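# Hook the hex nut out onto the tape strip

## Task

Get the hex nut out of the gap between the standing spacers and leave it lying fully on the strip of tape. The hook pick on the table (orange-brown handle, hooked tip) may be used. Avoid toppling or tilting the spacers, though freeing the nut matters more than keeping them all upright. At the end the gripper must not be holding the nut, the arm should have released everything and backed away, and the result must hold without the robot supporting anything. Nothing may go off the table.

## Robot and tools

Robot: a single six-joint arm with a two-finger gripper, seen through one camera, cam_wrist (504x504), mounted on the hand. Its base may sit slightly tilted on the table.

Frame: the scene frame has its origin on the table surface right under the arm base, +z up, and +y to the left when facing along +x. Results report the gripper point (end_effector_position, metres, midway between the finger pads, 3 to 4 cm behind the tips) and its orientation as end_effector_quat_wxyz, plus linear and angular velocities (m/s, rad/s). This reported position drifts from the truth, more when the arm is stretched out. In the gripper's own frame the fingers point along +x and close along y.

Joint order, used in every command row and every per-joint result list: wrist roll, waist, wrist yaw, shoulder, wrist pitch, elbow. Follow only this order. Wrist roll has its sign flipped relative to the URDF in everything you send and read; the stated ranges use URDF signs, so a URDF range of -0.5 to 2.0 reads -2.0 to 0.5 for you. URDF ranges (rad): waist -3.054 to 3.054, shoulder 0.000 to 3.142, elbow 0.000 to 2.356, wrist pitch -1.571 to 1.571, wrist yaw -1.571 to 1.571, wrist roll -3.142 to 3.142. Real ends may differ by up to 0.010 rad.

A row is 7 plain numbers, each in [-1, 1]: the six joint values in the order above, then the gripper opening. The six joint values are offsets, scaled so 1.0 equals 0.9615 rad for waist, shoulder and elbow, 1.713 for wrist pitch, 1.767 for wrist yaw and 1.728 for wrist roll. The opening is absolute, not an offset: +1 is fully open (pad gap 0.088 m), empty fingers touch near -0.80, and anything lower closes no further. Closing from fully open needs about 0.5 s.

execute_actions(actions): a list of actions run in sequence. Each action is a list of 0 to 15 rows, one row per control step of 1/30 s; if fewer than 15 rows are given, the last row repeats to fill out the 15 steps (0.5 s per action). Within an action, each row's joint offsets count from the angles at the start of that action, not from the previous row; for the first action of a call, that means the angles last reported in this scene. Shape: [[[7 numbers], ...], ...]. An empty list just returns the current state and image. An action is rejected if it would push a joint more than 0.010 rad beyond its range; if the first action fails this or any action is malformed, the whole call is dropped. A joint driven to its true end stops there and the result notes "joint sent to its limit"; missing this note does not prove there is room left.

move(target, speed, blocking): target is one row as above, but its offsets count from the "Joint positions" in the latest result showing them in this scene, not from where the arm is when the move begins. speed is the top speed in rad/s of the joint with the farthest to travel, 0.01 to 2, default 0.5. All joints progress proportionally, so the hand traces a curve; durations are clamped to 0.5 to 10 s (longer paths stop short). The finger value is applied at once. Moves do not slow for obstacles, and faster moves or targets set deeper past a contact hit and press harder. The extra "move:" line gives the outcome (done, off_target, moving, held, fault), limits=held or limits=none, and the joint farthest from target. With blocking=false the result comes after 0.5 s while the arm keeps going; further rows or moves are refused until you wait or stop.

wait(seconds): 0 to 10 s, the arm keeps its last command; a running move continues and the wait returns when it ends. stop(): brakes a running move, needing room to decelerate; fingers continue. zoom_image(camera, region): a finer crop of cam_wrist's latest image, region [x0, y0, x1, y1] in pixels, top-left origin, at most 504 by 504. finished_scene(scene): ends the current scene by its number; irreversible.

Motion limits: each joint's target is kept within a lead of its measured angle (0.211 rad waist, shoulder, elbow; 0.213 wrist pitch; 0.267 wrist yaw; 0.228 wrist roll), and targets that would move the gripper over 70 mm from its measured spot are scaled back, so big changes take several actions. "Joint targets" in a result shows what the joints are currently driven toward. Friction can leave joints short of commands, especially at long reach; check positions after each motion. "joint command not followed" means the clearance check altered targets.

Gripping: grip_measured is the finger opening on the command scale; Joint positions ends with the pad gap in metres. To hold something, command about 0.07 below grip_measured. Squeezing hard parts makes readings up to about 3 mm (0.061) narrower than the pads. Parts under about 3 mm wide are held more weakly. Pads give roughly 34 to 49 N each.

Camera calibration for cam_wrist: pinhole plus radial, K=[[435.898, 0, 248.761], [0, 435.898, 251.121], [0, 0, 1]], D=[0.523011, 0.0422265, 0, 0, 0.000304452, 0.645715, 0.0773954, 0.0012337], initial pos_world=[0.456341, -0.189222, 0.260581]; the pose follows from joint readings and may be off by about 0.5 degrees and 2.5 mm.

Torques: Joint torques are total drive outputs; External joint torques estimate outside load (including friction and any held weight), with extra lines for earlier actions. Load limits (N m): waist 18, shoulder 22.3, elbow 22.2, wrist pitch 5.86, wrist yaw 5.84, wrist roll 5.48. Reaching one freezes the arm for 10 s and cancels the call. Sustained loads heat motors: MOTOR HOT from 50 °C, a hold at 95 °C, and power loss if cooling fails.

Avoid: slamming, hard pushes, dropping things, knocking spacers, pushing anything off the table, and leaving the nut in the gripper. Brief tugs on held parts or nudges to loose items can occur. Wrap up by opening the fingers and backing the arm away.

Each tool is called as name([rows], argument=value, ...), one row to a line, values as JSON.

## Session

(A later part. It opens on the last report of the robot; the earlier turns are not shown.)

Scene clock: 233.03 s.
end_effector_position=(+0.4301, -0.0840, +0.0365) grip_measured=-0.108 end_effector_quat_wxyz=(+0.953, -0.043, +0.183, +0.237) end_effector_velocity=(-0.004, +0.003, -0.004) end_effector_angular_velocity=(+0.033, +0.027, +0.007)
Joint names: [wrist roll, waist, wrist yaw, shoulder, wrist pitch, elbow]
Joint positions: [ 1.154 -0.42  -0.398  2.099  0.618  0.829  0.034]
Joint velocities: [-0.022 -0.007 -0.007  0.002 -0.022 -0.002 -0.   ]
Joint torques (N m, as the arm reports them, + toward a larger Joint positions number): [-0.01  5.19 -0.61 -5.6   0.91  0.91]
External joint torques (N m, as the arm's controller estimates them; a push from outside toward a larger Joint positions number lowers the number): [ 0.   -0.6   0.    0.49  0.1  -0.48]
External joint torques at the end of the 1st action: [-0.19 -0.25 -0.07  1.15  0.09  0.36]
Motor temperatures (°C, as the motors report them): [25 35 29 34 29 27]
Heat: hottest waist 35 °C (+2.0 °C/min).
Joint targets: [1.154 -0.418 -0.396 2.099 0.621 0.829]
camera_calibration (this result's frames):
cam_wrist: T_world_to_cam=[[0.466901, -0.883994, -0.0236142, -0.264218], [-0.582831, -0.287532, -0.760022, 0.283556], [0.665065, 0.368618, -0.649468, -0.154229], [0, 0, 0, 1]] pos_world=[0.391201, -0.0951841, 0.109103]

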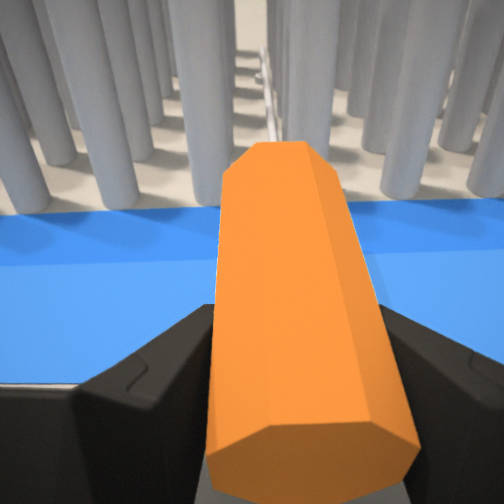

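execute_actions([
  [[0.002,-0.001,-0.0048,-0.011,-0.001,-0.007,-0.25],[0.002,-0.001,-0.0048,-0.011,-0.001,-0.007,-0.25],[0.003,-0.0035,-0.006,-0.0145,-0.0019,-0.0104,-0.25],[0.004,-0.006,-0.0072,-0.018,-0.0028,-0.0138,-0.25],[0.005,-0.0085,-0.0084,-0.0215,-0.0037,-0.0172,-0.25],[0.006,-0.011,-0.0096,-0.025,-0.0046,-0.0206,-0.25],[0.007,-0.0135,-0.0108,-0.0285,-0.0055,-0.024,-0.25],[0.008,-0.016,-0.012,-0.032,-0.0064,-0.0274,-0.25],[0.009,-0.0185,-0.0132,-0.0355,-0.0073,-0.0308,-0.25],[0.01,-0.021,-0.0144,-0.039,-0.0082,-0.0342,-0.25],[0.011,-0.0235,-0.0156,-0.0425,-0.0091,-0.0376,-0.25],[0.012,-0.026,-0.0168,-0.046,-0.01,-0.041,-0.25]],
])

wait(seconds=0.3)

zoom_image(camera="cam_wrist", region=[210,10,330,110])

Scene clock: 242.17 s.
end_effector_position=(+0.4193, -0.0875, +0.0361) grip_measured=-0.108 end_effector_quat_wxyz=(+0.952, -0.040, +0.184, +0.241) end_effector_velocity=(-0.015, -0.007, +0.000) end_effector_angular_velocity=(-0.002, -0.007, +0.012)
Joint names: [wrist roll, waist, wrist yaw, shoulder, wrist pitch, elbow]
Joint positions: [ 1.168 -0.443 -0.419  2.068  0.604  0.798  0.034]
Joint velocities: [ 0.037 -0.037 -0.037 -0.046 -0.022 -0.042 -0.   ]
Joint torques (N m, as the arm reports them, + toward a larger Joint positions number): [ 0.12  4.77 -1.01 -6.61  0.6   0.33]
External joint torques (N m, as the arm's controller estimates them; a push from outside toward a larger Joint positions number lowers the number): [ 0.12 -0.9  -0.39 -0.66 -0.17 -0.95]
Motor temperatures (°C, as the motors report them): [25 36 29 34 29 27]
Heat: hottest waist 36 °C (+2.0 °C/min).
Joint targets: [1.174 -0.445 -0.427 2.054 0.601 0.789]
camera_calibration (this result's frames):
cam_wrist: T_world_to_cam=[[0.472421, -0.88083, -0.030919, -0.264074], [-0.584036, -0.286581, -0.759455, 0.276563], [0.660091, 0.376841, -0.649824, -0.143153], [0, 0, 0, 1]] pos_world=[0.380771, -0.0994008, 0.108849]

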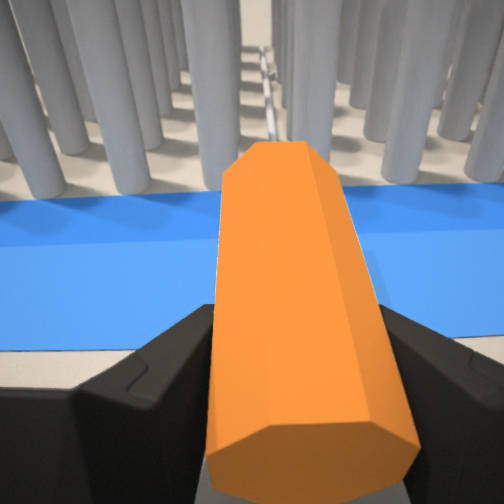

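Scene clock: 242.47 s.
end_effector_position=(+0.4183, -0.0877, +0.0363) grip_measured=-0.108 end_effector_quat_wxyz=(+0.952, -0.040, +0.183, +0.241) end_effector_velocity=(-0.004, +0.002, -0.002) end_effector_angular_velocity=(+0.008, +0.010, +0.014)
Joint names: [wrist roll, waist, wrist yaw, shoulder, wrist pitch, elbow]
Joint positions: [ 1.17  -0.445 -0.421  2.065  0.602  0.795  0.034]
Joint velocities: [ 0.007 -0.007 -0.007 -0.002 -0.022 -0.002  0.   ]
Joint torques (N m, as the arm reports them, + toward a larger Joint positions number): [ 0.09  4.8  -1.04 -6.65  0.61  0.24]
External joint torques (N m, as the arm's controller estimates them; a push from outside toward a larger Joint positions number lowers the number): [ 0.1  -0.73 -0.43 -0.65 -0.17 -1.08]
Motor temperatures (°C, as the motors report them): [25 36 29 34 29 27]
Heat: hottest waist 36 °C (+2.0 °C/min).
Joint targets: [1.175 -0.445 -0.428 2.054 0.601 0.789]
wait: 0.30 s; at rest by 0.23 s
camera_calibration (this result's frames):
cam_wrist: T_world_to_cam=[[0.473432, -0.880279, -0.03115, -0.264142], [-0.583535, -0.286954, -0.7597, 0.275755], [0.659809, 0.377843, -0.649527, -0.14212], [0, 0, 0, 1]] pos_world=[0.379738, -0.0996909, 0.108952]

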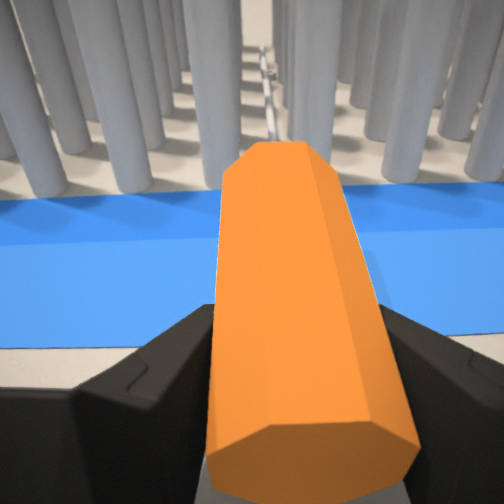

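Region (210, 10, 330, 110) of cam_wrist's 504x504 image, scaled by 4.200, with more detail than that image has.

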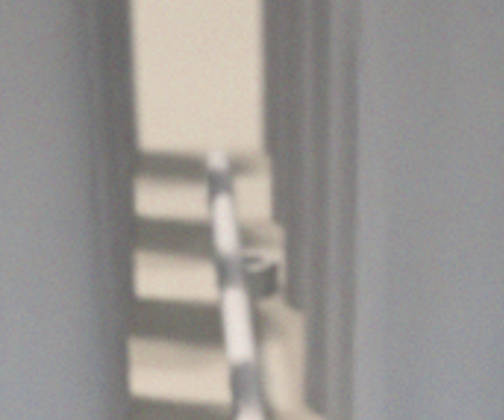

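execute_actions([
  [[0,0.001,-0.010,0,0,0,-0.25],[0,0,-0.013,0,0,0,-0.25],[0,0,-0.016,0,0,0,-0.25]],
  [[0.006,-0.0115,-0.0095,-0.0255,0.0115,-0.020,-0.25]],
  [[0,0.002,-0.001,0,0,0,-0.25]],
])

zoom_image(camera="cam_wrist", region=[210,10,330,110])

Scene clock: 248.23 s.
end_effector_position=(+0.4158, -0.0918, +0.0392) grip_measured=-0.108 end_effector_quat_wxyz=(+0.955, -0.041, +0.172, +0.238) end_effector_velocity=(-0.001, +0.002, +0.002) end_effector_angular_velocity=(-0.003, -0.020, +0.018)
Joint names: [wrist roll, waist, wrist yaw, shoulder, wrist pitch, elbow]
Joint positions: [ 1.176 -0.457 -0.448  2.052  0.619  0.781  0.034]
Joint velocities: [ 0.022 -0.002 -0.022 -0.002 -0.007 -0.002 -0.   ]
Joint torques (N m, as the arm reports them, + toward a larger Joint positions number): [ 0.    4.97 -0.79 -5.57  0.7   0.75]
External joint torques (N m, as the arm's controller estimates them; a push from outside toward a larger Joint positions number lowers the number): [ 0.01 -0.59 -0.15  0.4  -0.09 -0.51]
External joint torques at the end of the 1st action: [ 0.02 -0.7  -0.48  0.47 -0.06 -0.39]
External joint torques at the end of the 2nd action: [ 0.17 -0.54 -0.46 -0.58  0.14 -1.13]
Motor temperatures (°C, as the motors report them): [25 36 29 34 29 27]
Heat: hottest waist 36 °C (+2.0 °C/min).
Joint targets: [1.176 -0.455 -0.449 2.052 0.619 0.781]
camera_calibration (this result's frames):
cam_wrist: T_world_to_cam=[[0.468028, -0.883422, -0.0226863, -0.264872], [-0.567521, -0.280791, -0.774, 0.269849], [0.677399, 0.375129, -0.632779, -0.145259], [0, 0, 0, 1]] pos_world=[0.375511, -0.103732, 0.110937]

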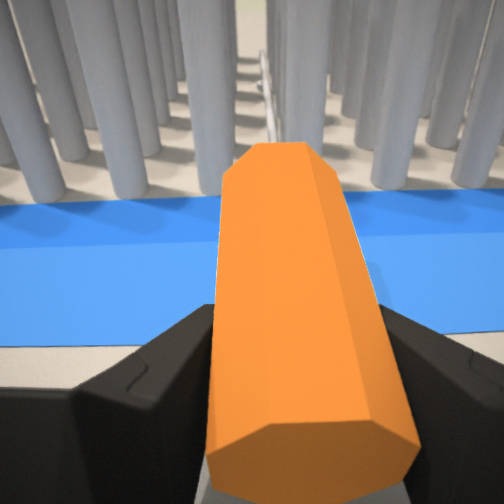

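Region (210, 10, 330, 110) of cam_wrist's 504x504 image, scaled by 4.200, with more detail than that image has.

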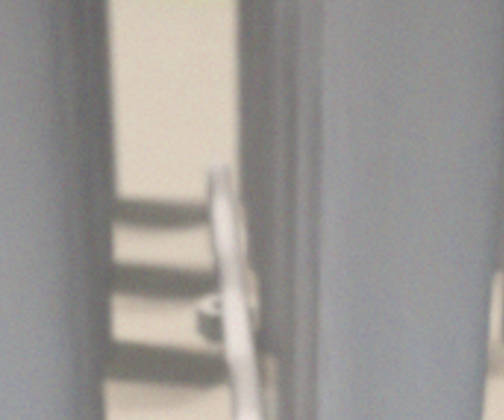

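Lower vertically (yaw +.02, pitch −.008).

move(target=[0,0.002,0.0115,0,-0.0055,0,-0.25], speed=0.02)

zoom_image(camera="cam_wrist", region=[210,10,330,110])

Scene clock: 252.50 s.
end_effector_position=(+0.4145, -0.0920, +0.0360) grip_measured=-0.108 end_effector_quat_wxyz=(+0.953, -0.042, +0.182, +0.237) end_effector_velocity=(-0.002, -0.000, -0.002) end_effector_angular_velocity=(-0.007, +0.009, +0.003)
Joint names: [wrist roll, waist, wrist yaw, shoulder, wrist pitch, elbow]
Joint positions: [ 1.176 -0.458 -0.429  2.052  0.61   0.781  0.034]
Joint velocities: [ 0.007 -0.002  0.007 -0.002 -0.007 -0.002 -0.   ]
Joint torques (N m, as the arm reports them, + toward a larger Joint positions number): [-0.01  4.95 -0.64 -5.53  0.62  0.81]
External joint torques (N m, as the arm's controller estimates them; a push from outside toward a larger Joint positions number lowers the number): [ 0.   -0.52 -0.02  0.4  -0.15 -0.43]
Motor temperatures (°C, as the motors report them): [25 36 29 34 29 27]
Heat: hottest waist 36 °C (+2.0 °C/min).
Joint targets: [1.176 -0.455 -0.427 2.052 0.609 0.781]
move: done; limits=none; farthest joint: the waist, 0.002 radians from its target (0.002 radians at the start)
camera_calibration (this result's frames):
cam_wrist: T_world_to_cam=[[0.466012, -0.884396, -0.0260115, -0.263659], [-0.583303, -0.284987, -0.760619, 0.272228], [0.665275, 0.36963, -0.648678, -0.141204], [0, 0, 0, 1]] pos_world=[0.375599, -0.103404, 0.108607]

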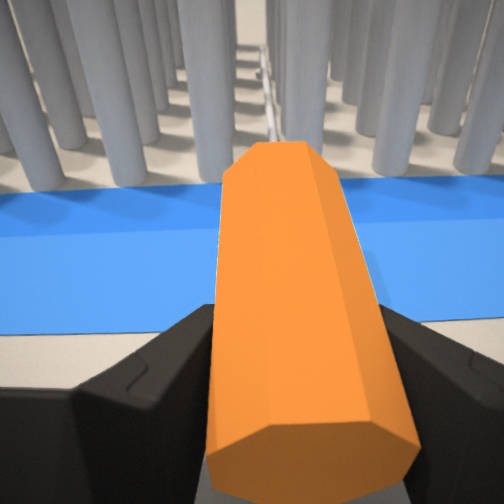

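Region (210, 10, 330, 110) of cam_wrist's 504x504 image, scaled by 4.200, with more detail than that image has.

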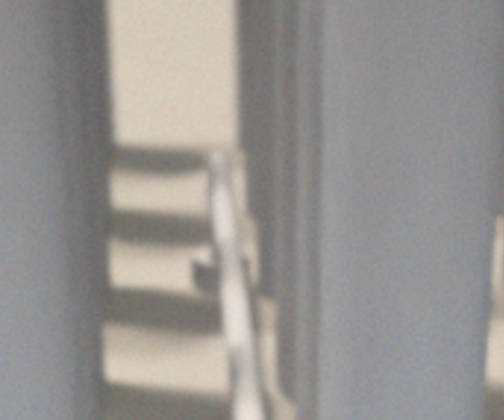

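execute_actions([
  [[0.002,0,-0.0048,-0.011,-0.001,-0.007,-0.25],[0.002,0,-0.0048,-0.011,-0.001,-0.007,-0.25],[0.003,-0.0028,-0.006,-0.0145,-0.0018,-0.010,-0.25],[0.004,-0.0056,-0.0072,-0.018,-0.0026,-0.013,-0.25],[0.005,-0.0084,-0.0084,-0.0215,-0.0034,-0.016,-0.25],[0.006,-0.0112,-0.0096,-0.025,-0.0042,-0.019,-0.25],[0.0075,-0.014,-0.0108,-0.0285,-0.005,-0.022,-0.25],[0.009,-0.0168,-0.012,-0.032,-0.0058,-0.025,-0.25],[0.01,-0.0196,-0.0132,-0.0355,-0.0066,-0.028,-0.25],[0.011,-0.0224,-0.0144,-0.039,-0.0074,-0.031,-0.25],[0.012,-0.0252,-0.0156,-0.0425,-0.0082,-0.034,-0.25],[0.013,-0.028,-0.0168,-0.046,-0.009,-0.037,-0.25]],
])

wait(seconds=0.3)

zoom_image(camera="cam_wrist", region=[210,10,330,110])

Scene clock: 259.57 s.
end_effector_position=(+0.4045, -0.0967, +0.0357) grip_measured=-0.108 end_effector_quat_wxyz=(+0.953, -0.040, +0.183, +0.238) end_effector_velocity=(-0.011, -0.013, +0.001) end_effector_angular_velocity=(-0.014, -0.019, -0.008)
Joint names: [wrist roll, waist, wrist yaw, shoulder, wrist pitch, elbow]
Joint positions: [ 1.192 -0.482 -0.449  2.023  0.598  0.754  0.034]
Joint velocities: [ 0.037 -0.042 -0.037 -0.046 -0.007 -0.032 -0.   ]
Joint torques (N m, as the arm reports them, + toward a larger Joint positions number): [ 0.12  4.74 -0.98 -6.54  0.59  0.2 ]
External joint torques (N m, as the arm's controller estimates them; a push from outside toward a larger Joint positions number lowers the number): [ 0.12 -0.7  -0.34 -0.75 -0.15 -0.95]
Motor temperatures (°C, as the motors report them): [25 36 29 34 29 27]
Heat: hottest waist 36 °C (+2.0 °C/min).
Joint targets: [1.199 -0.484 -0.458 2.008 0.595 0.745]
camera_calibration (this result's frames):
cam_wrist: T_world_to_cam=[[0.467853, -0.88333, -0.0290164, -0.263646], [-0.583855, -0.284256, -0.760468, 0.265155], [0.663496, 0.372729, -0.648726, -0.132007], [0, 0, 0, 1]] pos_world=[0.365745, -0.108312, 0.108355]

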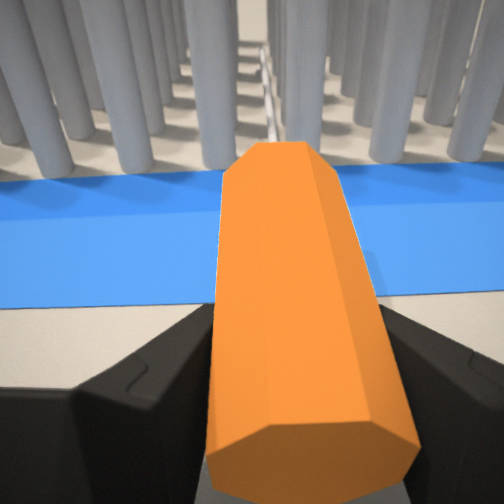

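Scene clock: 259.87 s.
end_effector_position=(+0.4034, -0.0970, +0.0357) grip_measured=-0.108 end_effector_quat_wxyz=(+0.953, -0.040, +0.183, +0.238) end_effector_velocity=(-0.000, +0.000, -0.000) end_effector_angular_velocity=(-0.003, -0.009, +0.002)
Joint names: [wrist roll, waist, wrist yaw, shoulder, wrist pitch, elbow]
Joint positions: [ 1.194 -0.484 -0.451  2.02   0.597  0.75   0.034]
Joint velocities: [ 0.007 -0.002 -0.007  0.002  0.007 -0.002 -0.   ]
Joint torques (N m, as the arm reports them, + toward a larger Joint positions number): [ 0.16  4.61 -1.05 -6.47  0.57  0.36]
External joint torques (N m, as the arm's controller estimates them; a push from outside toward a larger Joint positions number lowers the number): [ 0.17 -0.67 -0.42 -0.6  -0.19 -0.84]
Motor temperatures (°C, as the motors report them): [25 36 29 34 29 27]
Heat: hottest waist 36 °C (+2.0 °C/min).
Joint targets: [1.199 -0.485 -0.458 2.008 0.595 0.745]
wait: 0.30 s; at rest by 0.23 s
camera_calibration (this result's frames):
cam_wrist: T_world_to_cam=[[0.468242, -0.883122, -0.0290548, -0.263597], [-0.583769, -0.284503, -0.760442, 0.26439], [0.663297, 0.373032, -0.648756, -0.131056], [0, 0, 0, 1]] pos_world=[0.364699, -0.108681, 0.108371]

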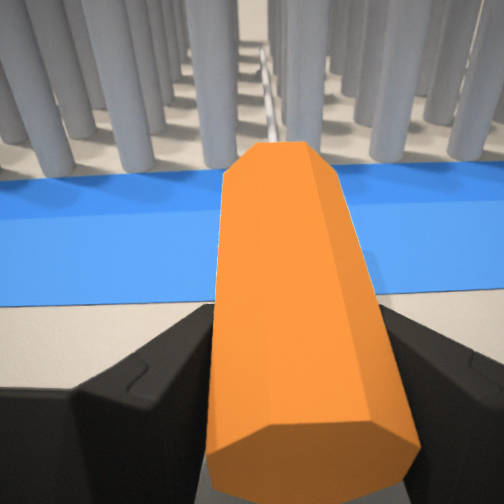

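Region (210, 10, 330, 110) of cam_wrist's 504x504 image, scaled by 4.200, with more detail than that image has.

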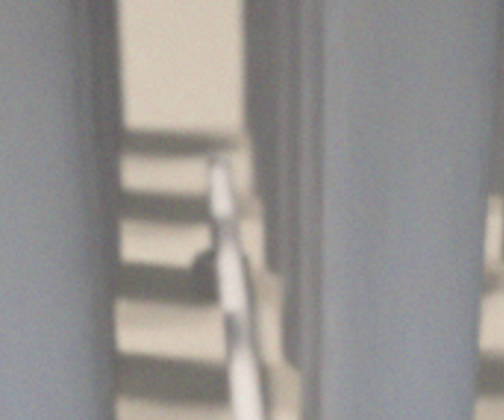

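move(target=[0.038,-0.083,-0.037,-0.120,-0.039,-0.083,-0.25], speed=0.06)

zoom_image(camera="cam_wrist", region=[210,10,330,110])

Scene clock: 265.40 s.
end_effector_position=(+0.3727, -0.1130, +0.0366) grip_measured=-0.108 end_effector_quat_wxyz=(+0.952, -0.040, +0.186, +0.241) end_effector_velocity=(-0.001, -0.000, +0.001) end_effector_angular_velocity=(-0.013, -0.012, +0.010)
Joint names: [wrist roll, waist, wrist yaw, shoulder, wrist pitch, elbow]
Joint positions: [ 1.255 -0.564 -0.508  1.915  0.531  0.676  0.034]
Joint velocities: [ 0.022 -0.002 -0.007 -0.007 -0.007 -0.002 -0.   ]
Joint torques (N m, as the arm reports them, + toward a larger Joint positions number): [ 0.14  3.95 -1.12 -6.25  0.46 -0.04]
External joint torques (N m, as the arm's controller estimates them; a push from outside toward a larger Joint positions number lowers the number): [ 0.15 -0.71 -0.49 -0.56 -0.24 -1.11]
Motor temperatures (°C, as the motors report them): [25 36 29 34 29 27]
Heat: hottest waist 36 °C (+2.0 °C/min).
Joint targets: [1.260 -0.564 -0.516 1.904 0.530 0.671]
move: off_target; limits=none; farthest joint: the shoulder, 0.011 radians from its target (0.115 radians at the start)
camera_calibration (this result's frames):
cam_wrist: T_world_to_cam=[[0.473421, -0.880262, -0.0318141, -0.264763], [-0.587384, -0.288579, -0.75611, 0.243277], [0.656394, 0.376646, -0.65367, -0.101019], [0, 0, 0, 1]] pos_world=[0.33455, -0.124808, 0.109488]

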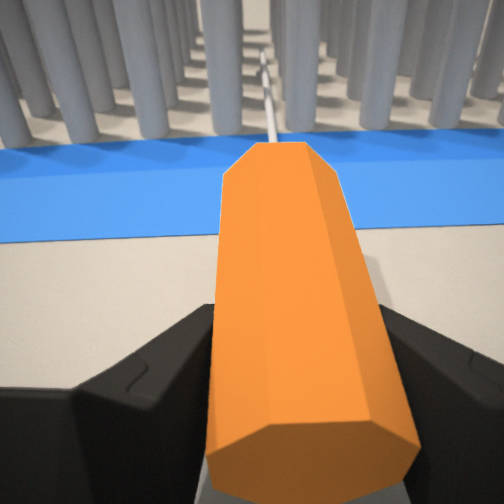

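Region (210, 10, 330, 110) of cam_wrist's 504x504 image, scaled by 4.200, with more detail than that image has.

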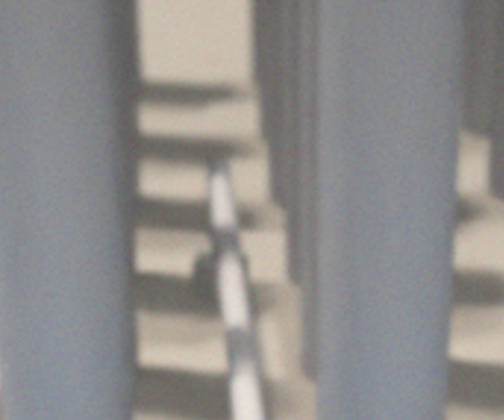

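move(target=[0.033,-0.067,-0.029,-0.087,-0.037,-0.051,-0.25], speed=0.07)

move(target=[0.038,-0.077,-0.033,-0.086,-0.043,-0.040,-0.25], speed=0.07)

zoom_image(camera="cam_wrist", region=[210,10,330,110])

Scene clock: 275.97 s.
end_effector_position=(+0.3503, -0.1236, +0.0367) grip_measured=-0.108 end_effector_quat_wxyz=(+0.950, -0.040, +0.189, +0.244) end_effector_velocity=(-0.002, -0.000, -0.001) end_effector_angular_velocity=(+0.002, +0.000, +0.003)
Joint names: [wrist roll, waist, wrist yaw, shoulder, wrist pitch, elbow]
Joint positions: [ 1.307 -0.627 -0.552  1.842  0.47   0.632  0.034]
Joint velocities: [ 0.007 -0.007 -0.007 -0.002 -0.007 -0.002  0.   ]
Joint torques (N m, as the arm reports them, + toward a larger Joint positions number): [ 0.13  3.51 -1.1  -5.83  0.43 -0.03]
External joint torques (N m, as the arm's controller estimates them; a push from outside toward a larger Joint positions number lowers the number): [ 0.14 -0.73 -0.46 -0.4  -0.15 -0.88]
Motor temperatures (°C, as the motors report them): [25 35 30 34 29 27]
Heat: hottest waist 35 °C (+0.0 °C/min).
Joint targets: [1.312 -0.628 -0.559 1.832 0.468 0.627]
move: off_target; limits=none; farthest joint: the shoulder, 0.011 radians from its target (0.084 radians at the start)
camera_calibration (this result's frames):
cam_wrist: T_world_to_cam=[[0.477469, -0.877978, -0.0343365, -0.264533], [-0.590303, -0.291587, -0.752675, 0.227642], [0.650819, 0.379648, -0.657497, -0.0797818], [0, 0, 0, 1]] pos_world=[0.312608, -0.135588, 0.109801]

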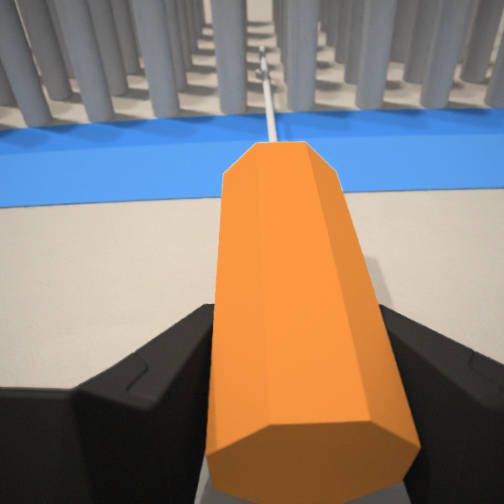

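Scene clock: 277.50 s.
end_effector_position=(+0.3281, -0.1358, +0.0367) grip_measured=-0.108 end_effector_quat_wxyz=(+0.950, -0.041, +0.190, +0.243) end_effector_velocity=(-0.003, +0.001, -0.000) end_effector_angular_velocity=(+0.009, +0.005, +0.008)
Joint names: [wrist roll, waist, wrist yaw, shoulder, wrist pitch, elbow]
Joint positions: [ 1.368 -0.701 -0.603  1.77   0.398  0.598  0.034]
Joint velocities: [ 0.007 -0.007 -0.007 -0.007 -0.022 -0.002 -0.   ]
Joint torques (N m, as the arm reports them, + toward a larger Joint positions number): [ 0.12  3.25 -1.07 -5.82  0.34 -0.13]
External joint torques (N m, as the arm's controller estimates them; a push from outside toward a larger Joint positions number lowers the number): [ 0.12 -0.55 -0.41 -0.47 -0.16 -0.89]
Motor temperatures (°C, as the motors report them): [25 35 30 34 29 27]
Heat: hottest waist 35 °C (+0.0 °C/min).
Joint targets: [1.373 -0.701 -0.610 1.759 0.396 0.593]
move: done; limits=none; farthest joint: the shoulder, 0.010 radians from its target (0.083 radians at the start)
camera_calibration (this result's frames):
cam_wrist: T_world_to_cam=[[0.477306, -0.878109, -0.0332028, -0.264662], [-0.591547, -0.293142, -0.751093, 0.211153], [0.649809, 0.378142, -0.659361, -0.060537], [0, 0, 0, 1]] pos_world=[0.290569, -0.147612, 0.109893]

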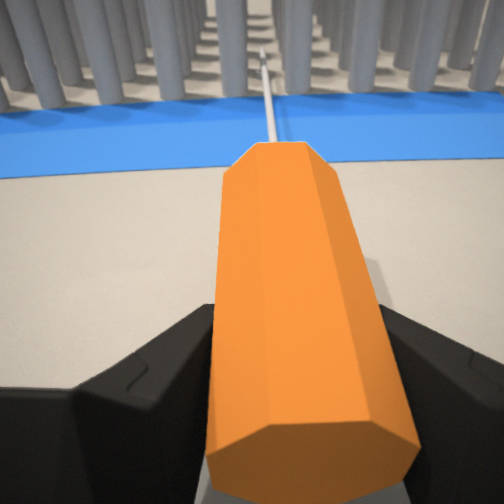

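Region (210, 10, 330, 110) of cam_wrist's 504x504 image, scaled by 4.200, with more detail than that image has.

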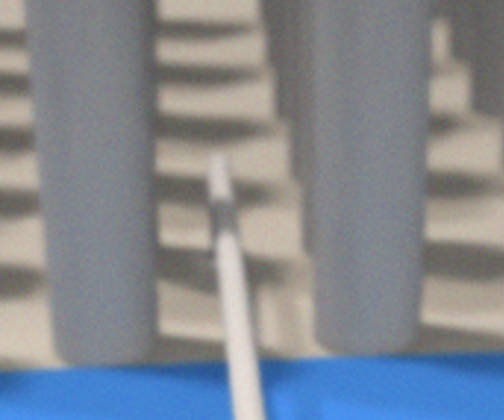

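move(target=[0.044,-0.083,-0.035,-0.083,-0.050,-0.024,-0.25], speed=0.07)

move(target=[0.052,-0.09,-0.036,-0.075,-0.066,-0.011,-0.25], speed=0.08)

move(target=[0.059,-0.096,-0.036,-0.068,-0.077,0.014,-0.25], speed=0.08)

zoom_image(camera="cam_wrist", region=[210,10,330,110])

Scene clock: 285.47 s.
end_effector_position=(+0.3073, -0.1498, +0.0368) grip_measured=-0.108 end_effector_quat_wxyz=(+0.951, -0.045, +0.190, +0.241) end_effector_velocity=(-0.004, +0.002, -0.003) end_effector_angular_velocity=(+0.006, +0.019, +0.008)
Joint names: [wrist roll, waist, wrist yaw, shoulder, wrist pitch, elbow]
Joint positions: [ 1.44  -0.78  -0.656  1.701  0.314  0.58   0.034]
Joint velocities: [ 0.007 -0.007  0.007 -0.002 -0.022 -0.002  0.   ]
Joint torques (N m, as the arm reports them, + toward a larger Joint positions number): [ 0.17  2.93 -1.11 -5.83  0.23 -0.21]
External joint torques (N m, as the arm's controller estimates them; a push from outside toward a larger Joint positions number lowers the number): [ 0.18 -0.47 -0.46 -0.51 -0.19 -0.97]
Motor temperatures (°C, as the motors report them): [25 34 30 35 29 27]
Heat: hottest shoulder 35 °C (+0.0 °C/min).
Joint targets: [1.444 -0.780 -0.664 1.690 0.312 0.575]
move: done; limits=none; farthest joint: the shoulder, 0.010 radians from its target (0.080 radians at the start)
camera_calibration (this result's frames):
cam_wrist: T_world_to_cam=[[0.473836, -0.880272, -0.0245262, -0.266639], [-0.590777, -0.297105, -0.75014, 0.193934], [0.65304, 0.369933, -0.660824, -0.0437632], [0, 0, 0, 1]] pos_world=[0.269494, -0.160906, 0.110019]

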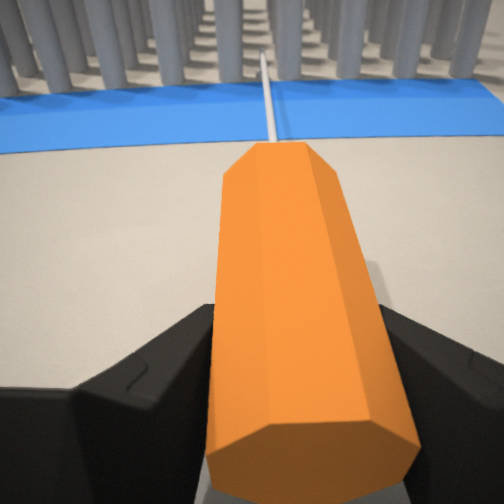

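Scene clock: 287.27 s.
end_effector_position=(+0.2851, -0.1619, +0.0365) grip_measured=-0.108 end_effector_quat_wxyz=(+0.950, -0.046, +0.191, +0.242) end_effector_velocity=(-0.004, +0.006, -0.002) end_effector_angular_velocity=(+0.015, +0.019, +0.015)
Joint names: [wrist roll, waist, wrist yaw, shoulder, wrist pitch, elbow]
Joint positions: [ 1.525 -0.866 -0.712  1.638  0.203  0.574  0.034]
Joint velocities: [ 0.007 -0.002  0.007  0.002 -0.022 -0.007  0.   ]
Joint torques (N m, as the arm reports them, + toward a larger Joint positions number): [ 0.12  2.43 -1.12 -5.88  0.12 -0.16]
External joint torques (N m, as the arm's controller estimates them; a push from outside toward a larger Joint positions number lowers the number): [ 0.13 -0.58 -0.46 -0.66 -0.15 -0.79]
Motor temperatures (°C, as the motors report them): [25 34 30 35 29 27]
Heat: hottest shoulder 35 °C (+0.0 °C/min).
Joint targets: [1.530 -0.866 -0.720 1.628 0.201 0.569]
move: done; limits=none; farthest joint: the shoulder, 0.010 radians from its target (0.072 radians at the start)
camera_calibration (this result's frames):
cam_wrist: T_world_to_cam=[[0.475957, -0.879151, -0.0236429, -0.267275], [-0.591181, -0.299921, -0.7487, 0.176662], [0.651129, 0.370327, -0.662487, -0.0243432], [0, 0, 0, 1]] pos_world=[0.247501, -0.172976, 0.10982]

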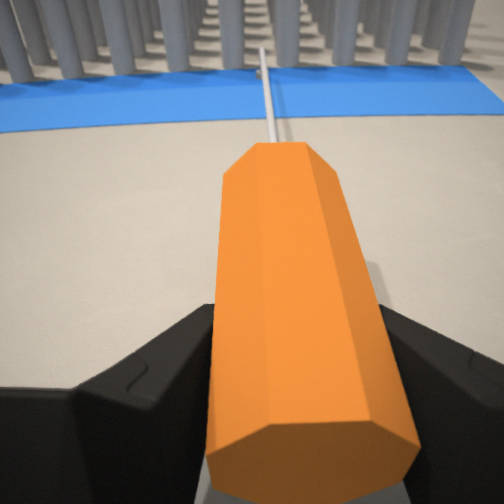

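Scene clock: 289.30 s.
end_effector_position=(+0.2629, -0.1747, +0.0367) grip_measured=-0.108 end_effector_quat_wxyz=(+0.950, -0.047, +0.192, +0.242) end_effector_velocity=(-0.003, +0.003, +0.000) end_effector_angular_velocity=(+0.027, +0.011, +0.000)
Joint names: [wrist roll, waist, wrist yaw, shoulder, wrist pitch, elbow]
Joint positions: [ 1.622 -0.957 -0.767  1.583  0.074  0.583  0.034]
Joint velocities: [-0.007 -0.007 -0.007 -0.002 -0.022 -0.002  0.   ]
Joint torques (N m, as the arm reports them, + toward a larger Joint positions number): [ 0.12  2.31 -1.12 -5.94 -0.03  0.91]
External joint torques (N m, as the arm's controller estimates them; a push from outside toward a larger Joint positions number lowers the number): [ 0.13 -0.28 -0.46 -0.65 -0.17  0.21]
Motor temperatures (°C, as the motors report them): [25 34 30 34 29 27]
Heat: hottest waist 34 °C (-1.0 °C/min).
Joint targets: [1.627 -0.958 -0.775 1.573 0.072 0.588]
move: off_target; limits=none; farthest joint: the shoulder, 0.011 radians from its target (0.066 radians at the start)
camera_calibration (this result's frames):
cam_wrist: T_world_to_cam=[[0.476227, -0.879019, -0.0230971, -0.26801], [-0.592515, -0.301377, -0.74706, 0.159864], [0.649719, 0.369455, -0.664355, -0.00472511], [0, 0, 0, 1]] pos_world=[0.225425, -0.185661, 0.110099]

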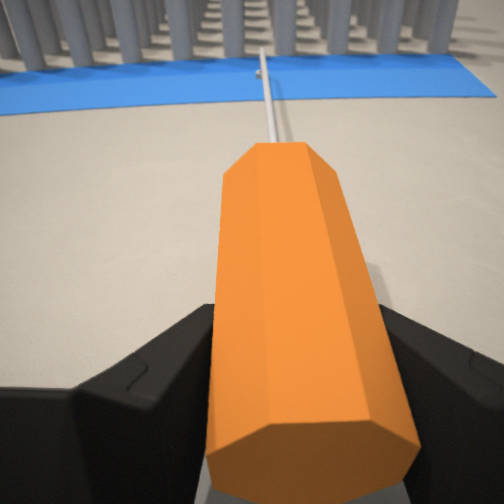

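Region (210, 10, 330, 110) of cam_wrist's 504x504 image, scaled by 4.200, with more detail than that image has.

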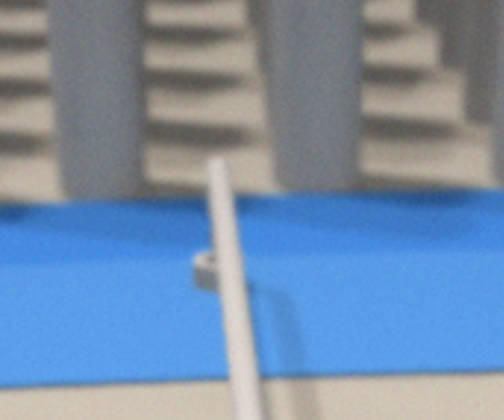

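move(target=[0,0,-0.04,0,0,0,-0.25], speed=0.06)

move(target=[0.02,-0.026,0.006,0.088,-0.047,0.137,-0.25], speed=0.1)

move(target=[0,0,0,0,0,0,1])

move(target=[-0.098,0.174,-0.045,-0.288,-0.057,-0.08,1], speed=0.4)

Scene clock: 295.47 s.
end_effector_position=(+0.2660, -0.1736, +0.0453) grip_measured=-0.108 end_effector_quat_wxyz=(+0.956, -0.039, +0.163, +0.241) end_effector_velocity=(-0.002, +0.001, -0.001) end_effector_angular_velocity=(+0.009, +0.014, -0.001)
Joint names: [wrist roll, waist, wrist yaw, shoulder, wrist pitch, elbow]
Joint positions: [ 1.622 -0.958 -0.828  1.583  0.074  0.583  0.034]
Joint velocities: [-0.007 -0.002  0.007 -0.002 -0.007 -0.002 -0.   ]
Joint torques (N m, as the arm reports them, + toward a larger Joint positions number): [-0.02  2.28 -1.19 -4.98  0.16  0.32]
External joint torques (N m, as the arm's controller estimates them; a push from outside toward a larger Joint positions number lowers the number): [-0.01 -0.32 -0.52  0.38 -0.03 -0.51]
Motor temperatures (°C, as the motors report them): [25 33 30 34 29 27]
Heat: hottest shoulder 34 °C (-1.0 °C/min).
Joint targets: [1.622 -0.958 -0.838 1.583 0.074 0.583]
move: done; limits=none; farthest joint: the wrist yaw, 0.010 radians from its target (0.071 radians at the start)
camera_calibration (this result's frames):
cam_wrist: T_world_to_cam=[[0.474554, -0.87994, -0.022458, -0.268029], [-0.552018, -0.277638, -0.786253, 0.163512], [0.68562, 0.385517, -0.617497, -0.0103204], [0, 0, 0, 1]] pos_world=[0.224531, -0.186473, 0.116169]

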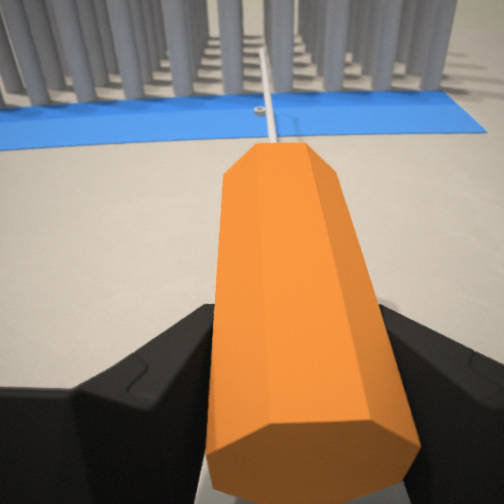

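Scene clock: 297.17 s.
end_effector_position=(+0.2741, -0.1968, +0.0281) grip_measured=-0.108 end_effector_quat_wxyz=(+0.953, -0.040, +0.176, +0.244) end_effector_velocity=(+0.001, +0.000, +0.002) end_effector_angular_velocity=(+0.002, -0.022, -0.002)
Joint names: [wrist roll, waist, wrist yaw, shoulder, wrist pitch, elbow]
Joint positions: [ 1.653 -0.982 -0.816  1.659 -0.005  0.709  0.034]
Joint velocities: [ 0.007 -0.002 -0.022  0.002  0.007 -0.002 -0.   ]
Joint torques (N m, as the arm reports them, + toward a larger Joint positions number): [ 0.15  2.34 -0.83 -4.72 -0.05  1.03]
External joint torques (N m, as the arm's controller estimates them; a push from outside toward a larger Joint positions number lowers the number): [ 0.16 -0.48 -0.15  1.24 -0.16  0.12]
Motor temperatures (°C, as the motors report them): [25 33 30 34 29 27]
Heat: hottest shoulder 34 °C (-2.0 °C/min).
Joint targets: [1.657 -0.983 -0.817 1.668 -0.007 0.715]
move: done; limits=none; farthest joint: the shoulder, 0.009 radians from its target (0.084 radians at the start)
camera_calibration (this result's frames):
cam_wrist: T_world_to_cam=[[0.478099, -0.877858, -0.028059, -0.293057], [-0.570421, -0.286053, -0.769931, 0.151052], [0.667863, 0.384108, -0.637511, -0.0123866], [0, 0, 0, 1]] pos_world=[0.234546, -0.209296, 0.10018]

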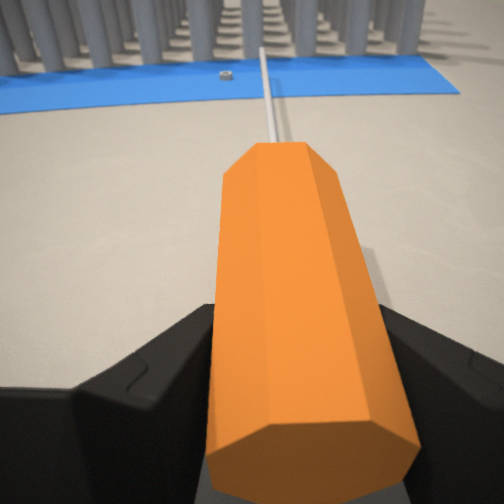

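Scene clock: 297.90 s.
end_effector_position=(+0.2741, -0.1968, +0.0281) grip_measured=+0.987 end_effector_quat_wxyz=(+0.953, -0.040, +0.176, +0.244) end_effector_velocity=(-0.003, +0.002, -0.000) end_effector_angular_velocity=(-0.003, +0.008, +0.004)
Joint names: [wrist roll, waist, wrist yaw, shoulder, wrist pitch, elbow]
Joint positions: [ 1.653 -0.982 -0.816  1.659 -0.005  0.709  0.087]
Joint velocities: [ 0.007 -0.002  0.007 -0.007 -0.007 -0.007  0.001]
Joint torques (N m, as the arm reports them, + toward a larger Joint positions number): [-0.01  2.47 -0.77 -5.54  0.07  0.5 ]
External joint torques (N m, as the arm's controller estimates them; a push from outside toward a larger Joint positions number lowers the number): [ 0.   -0.34 -0.1   0.46 -0.05 -0.45]
Motor temperatures (°C, as the motors report them): [25 33 30 34 29 27]
Heat: hottest shoulder 34 °C (-2.0 °C/min).
Joint targets: [1.653 -0.982 -0.816 1.659 -0.005 0.709]
move: done; limits=none; farthest joint: the waist, 0.000 radians from its target (0.000 radians at the start)
camera_calibration (this result's frames):
cam_wrist: T_world_to_cam=[[0.478099, -0.877858, -0.028059, -0.293057], [-0.570421, -0.286053, -0.769931, 0.151052], [0.667863, 0.384108, -0.637511, -0.0123866], [0, 0, 0, 1]] pos_world=[0.234546, -0.209296, 0.10018]

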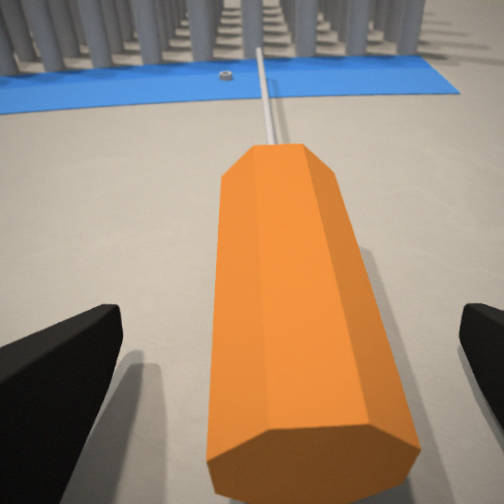

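Scene clock: 299.17 s.
end_effector_position=(+0.2900, -0.1814, +0.1220) grip_measured=+0.989 end_effector_quat_wxyz=(+0.961, -0.015, +0.091, +0.260) end_effector_velocity=(-0.002, +0.002, -0.001) end_effector_angular_velocity=(-0.017, +0.001, +0.005)
Joint names: [wrist roll, waist, wrist yaw, shoulder, wrist pitch, elbow]
Joint positions: [ 1.488 -0.817 -0.891  1.391 -0.1    0.64   0.087]
Joint velocities: [ 0.022 -0.002  0.007 -0.007 -0.007 -0.007 -0.   ]
Joint torques (N m, as the arm reports them, + toward a larger Joint positions number): [-0.16  2.49 -0.98 -5.64  0.15  1.03]
External joint torques (N m, as the arm's controller estimates them; a push from outside toward a larger Joint positions number lowers the number): [-0.15 -0.28 -0.28 -0.31 -0.18 -1.25]
Motor temperatures (°C, as the motors report them): [25 33 30 34 29 27]
Heat: hottest shoulder 34 °C (-2.0 °C/min).
Joint targets: [1.483 -0.815 -0.895 1.382 -0.102 0.632]
move: done; limits=none; farthest joint: the shoulder, 0.009 radians from its target (0.277 radians at the start)
camera_calibration (this result's frames):
cam_wrist: T_world_to_cam=[[0.505559, -0.861989, -0.0372129, -0.288465], [-0.440647, -0.220878, -0.870082, 0.223195], [0.741782, 0.456275, -0.4915, 0.0047259], [0, 0, 0, 1]] pos_world=[0.24068, -0.201511, 0.185786]

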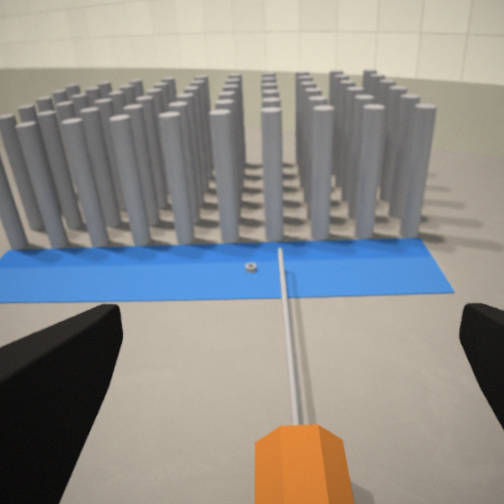

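finished_scene(scene=1)

The scene is finished: the task was done.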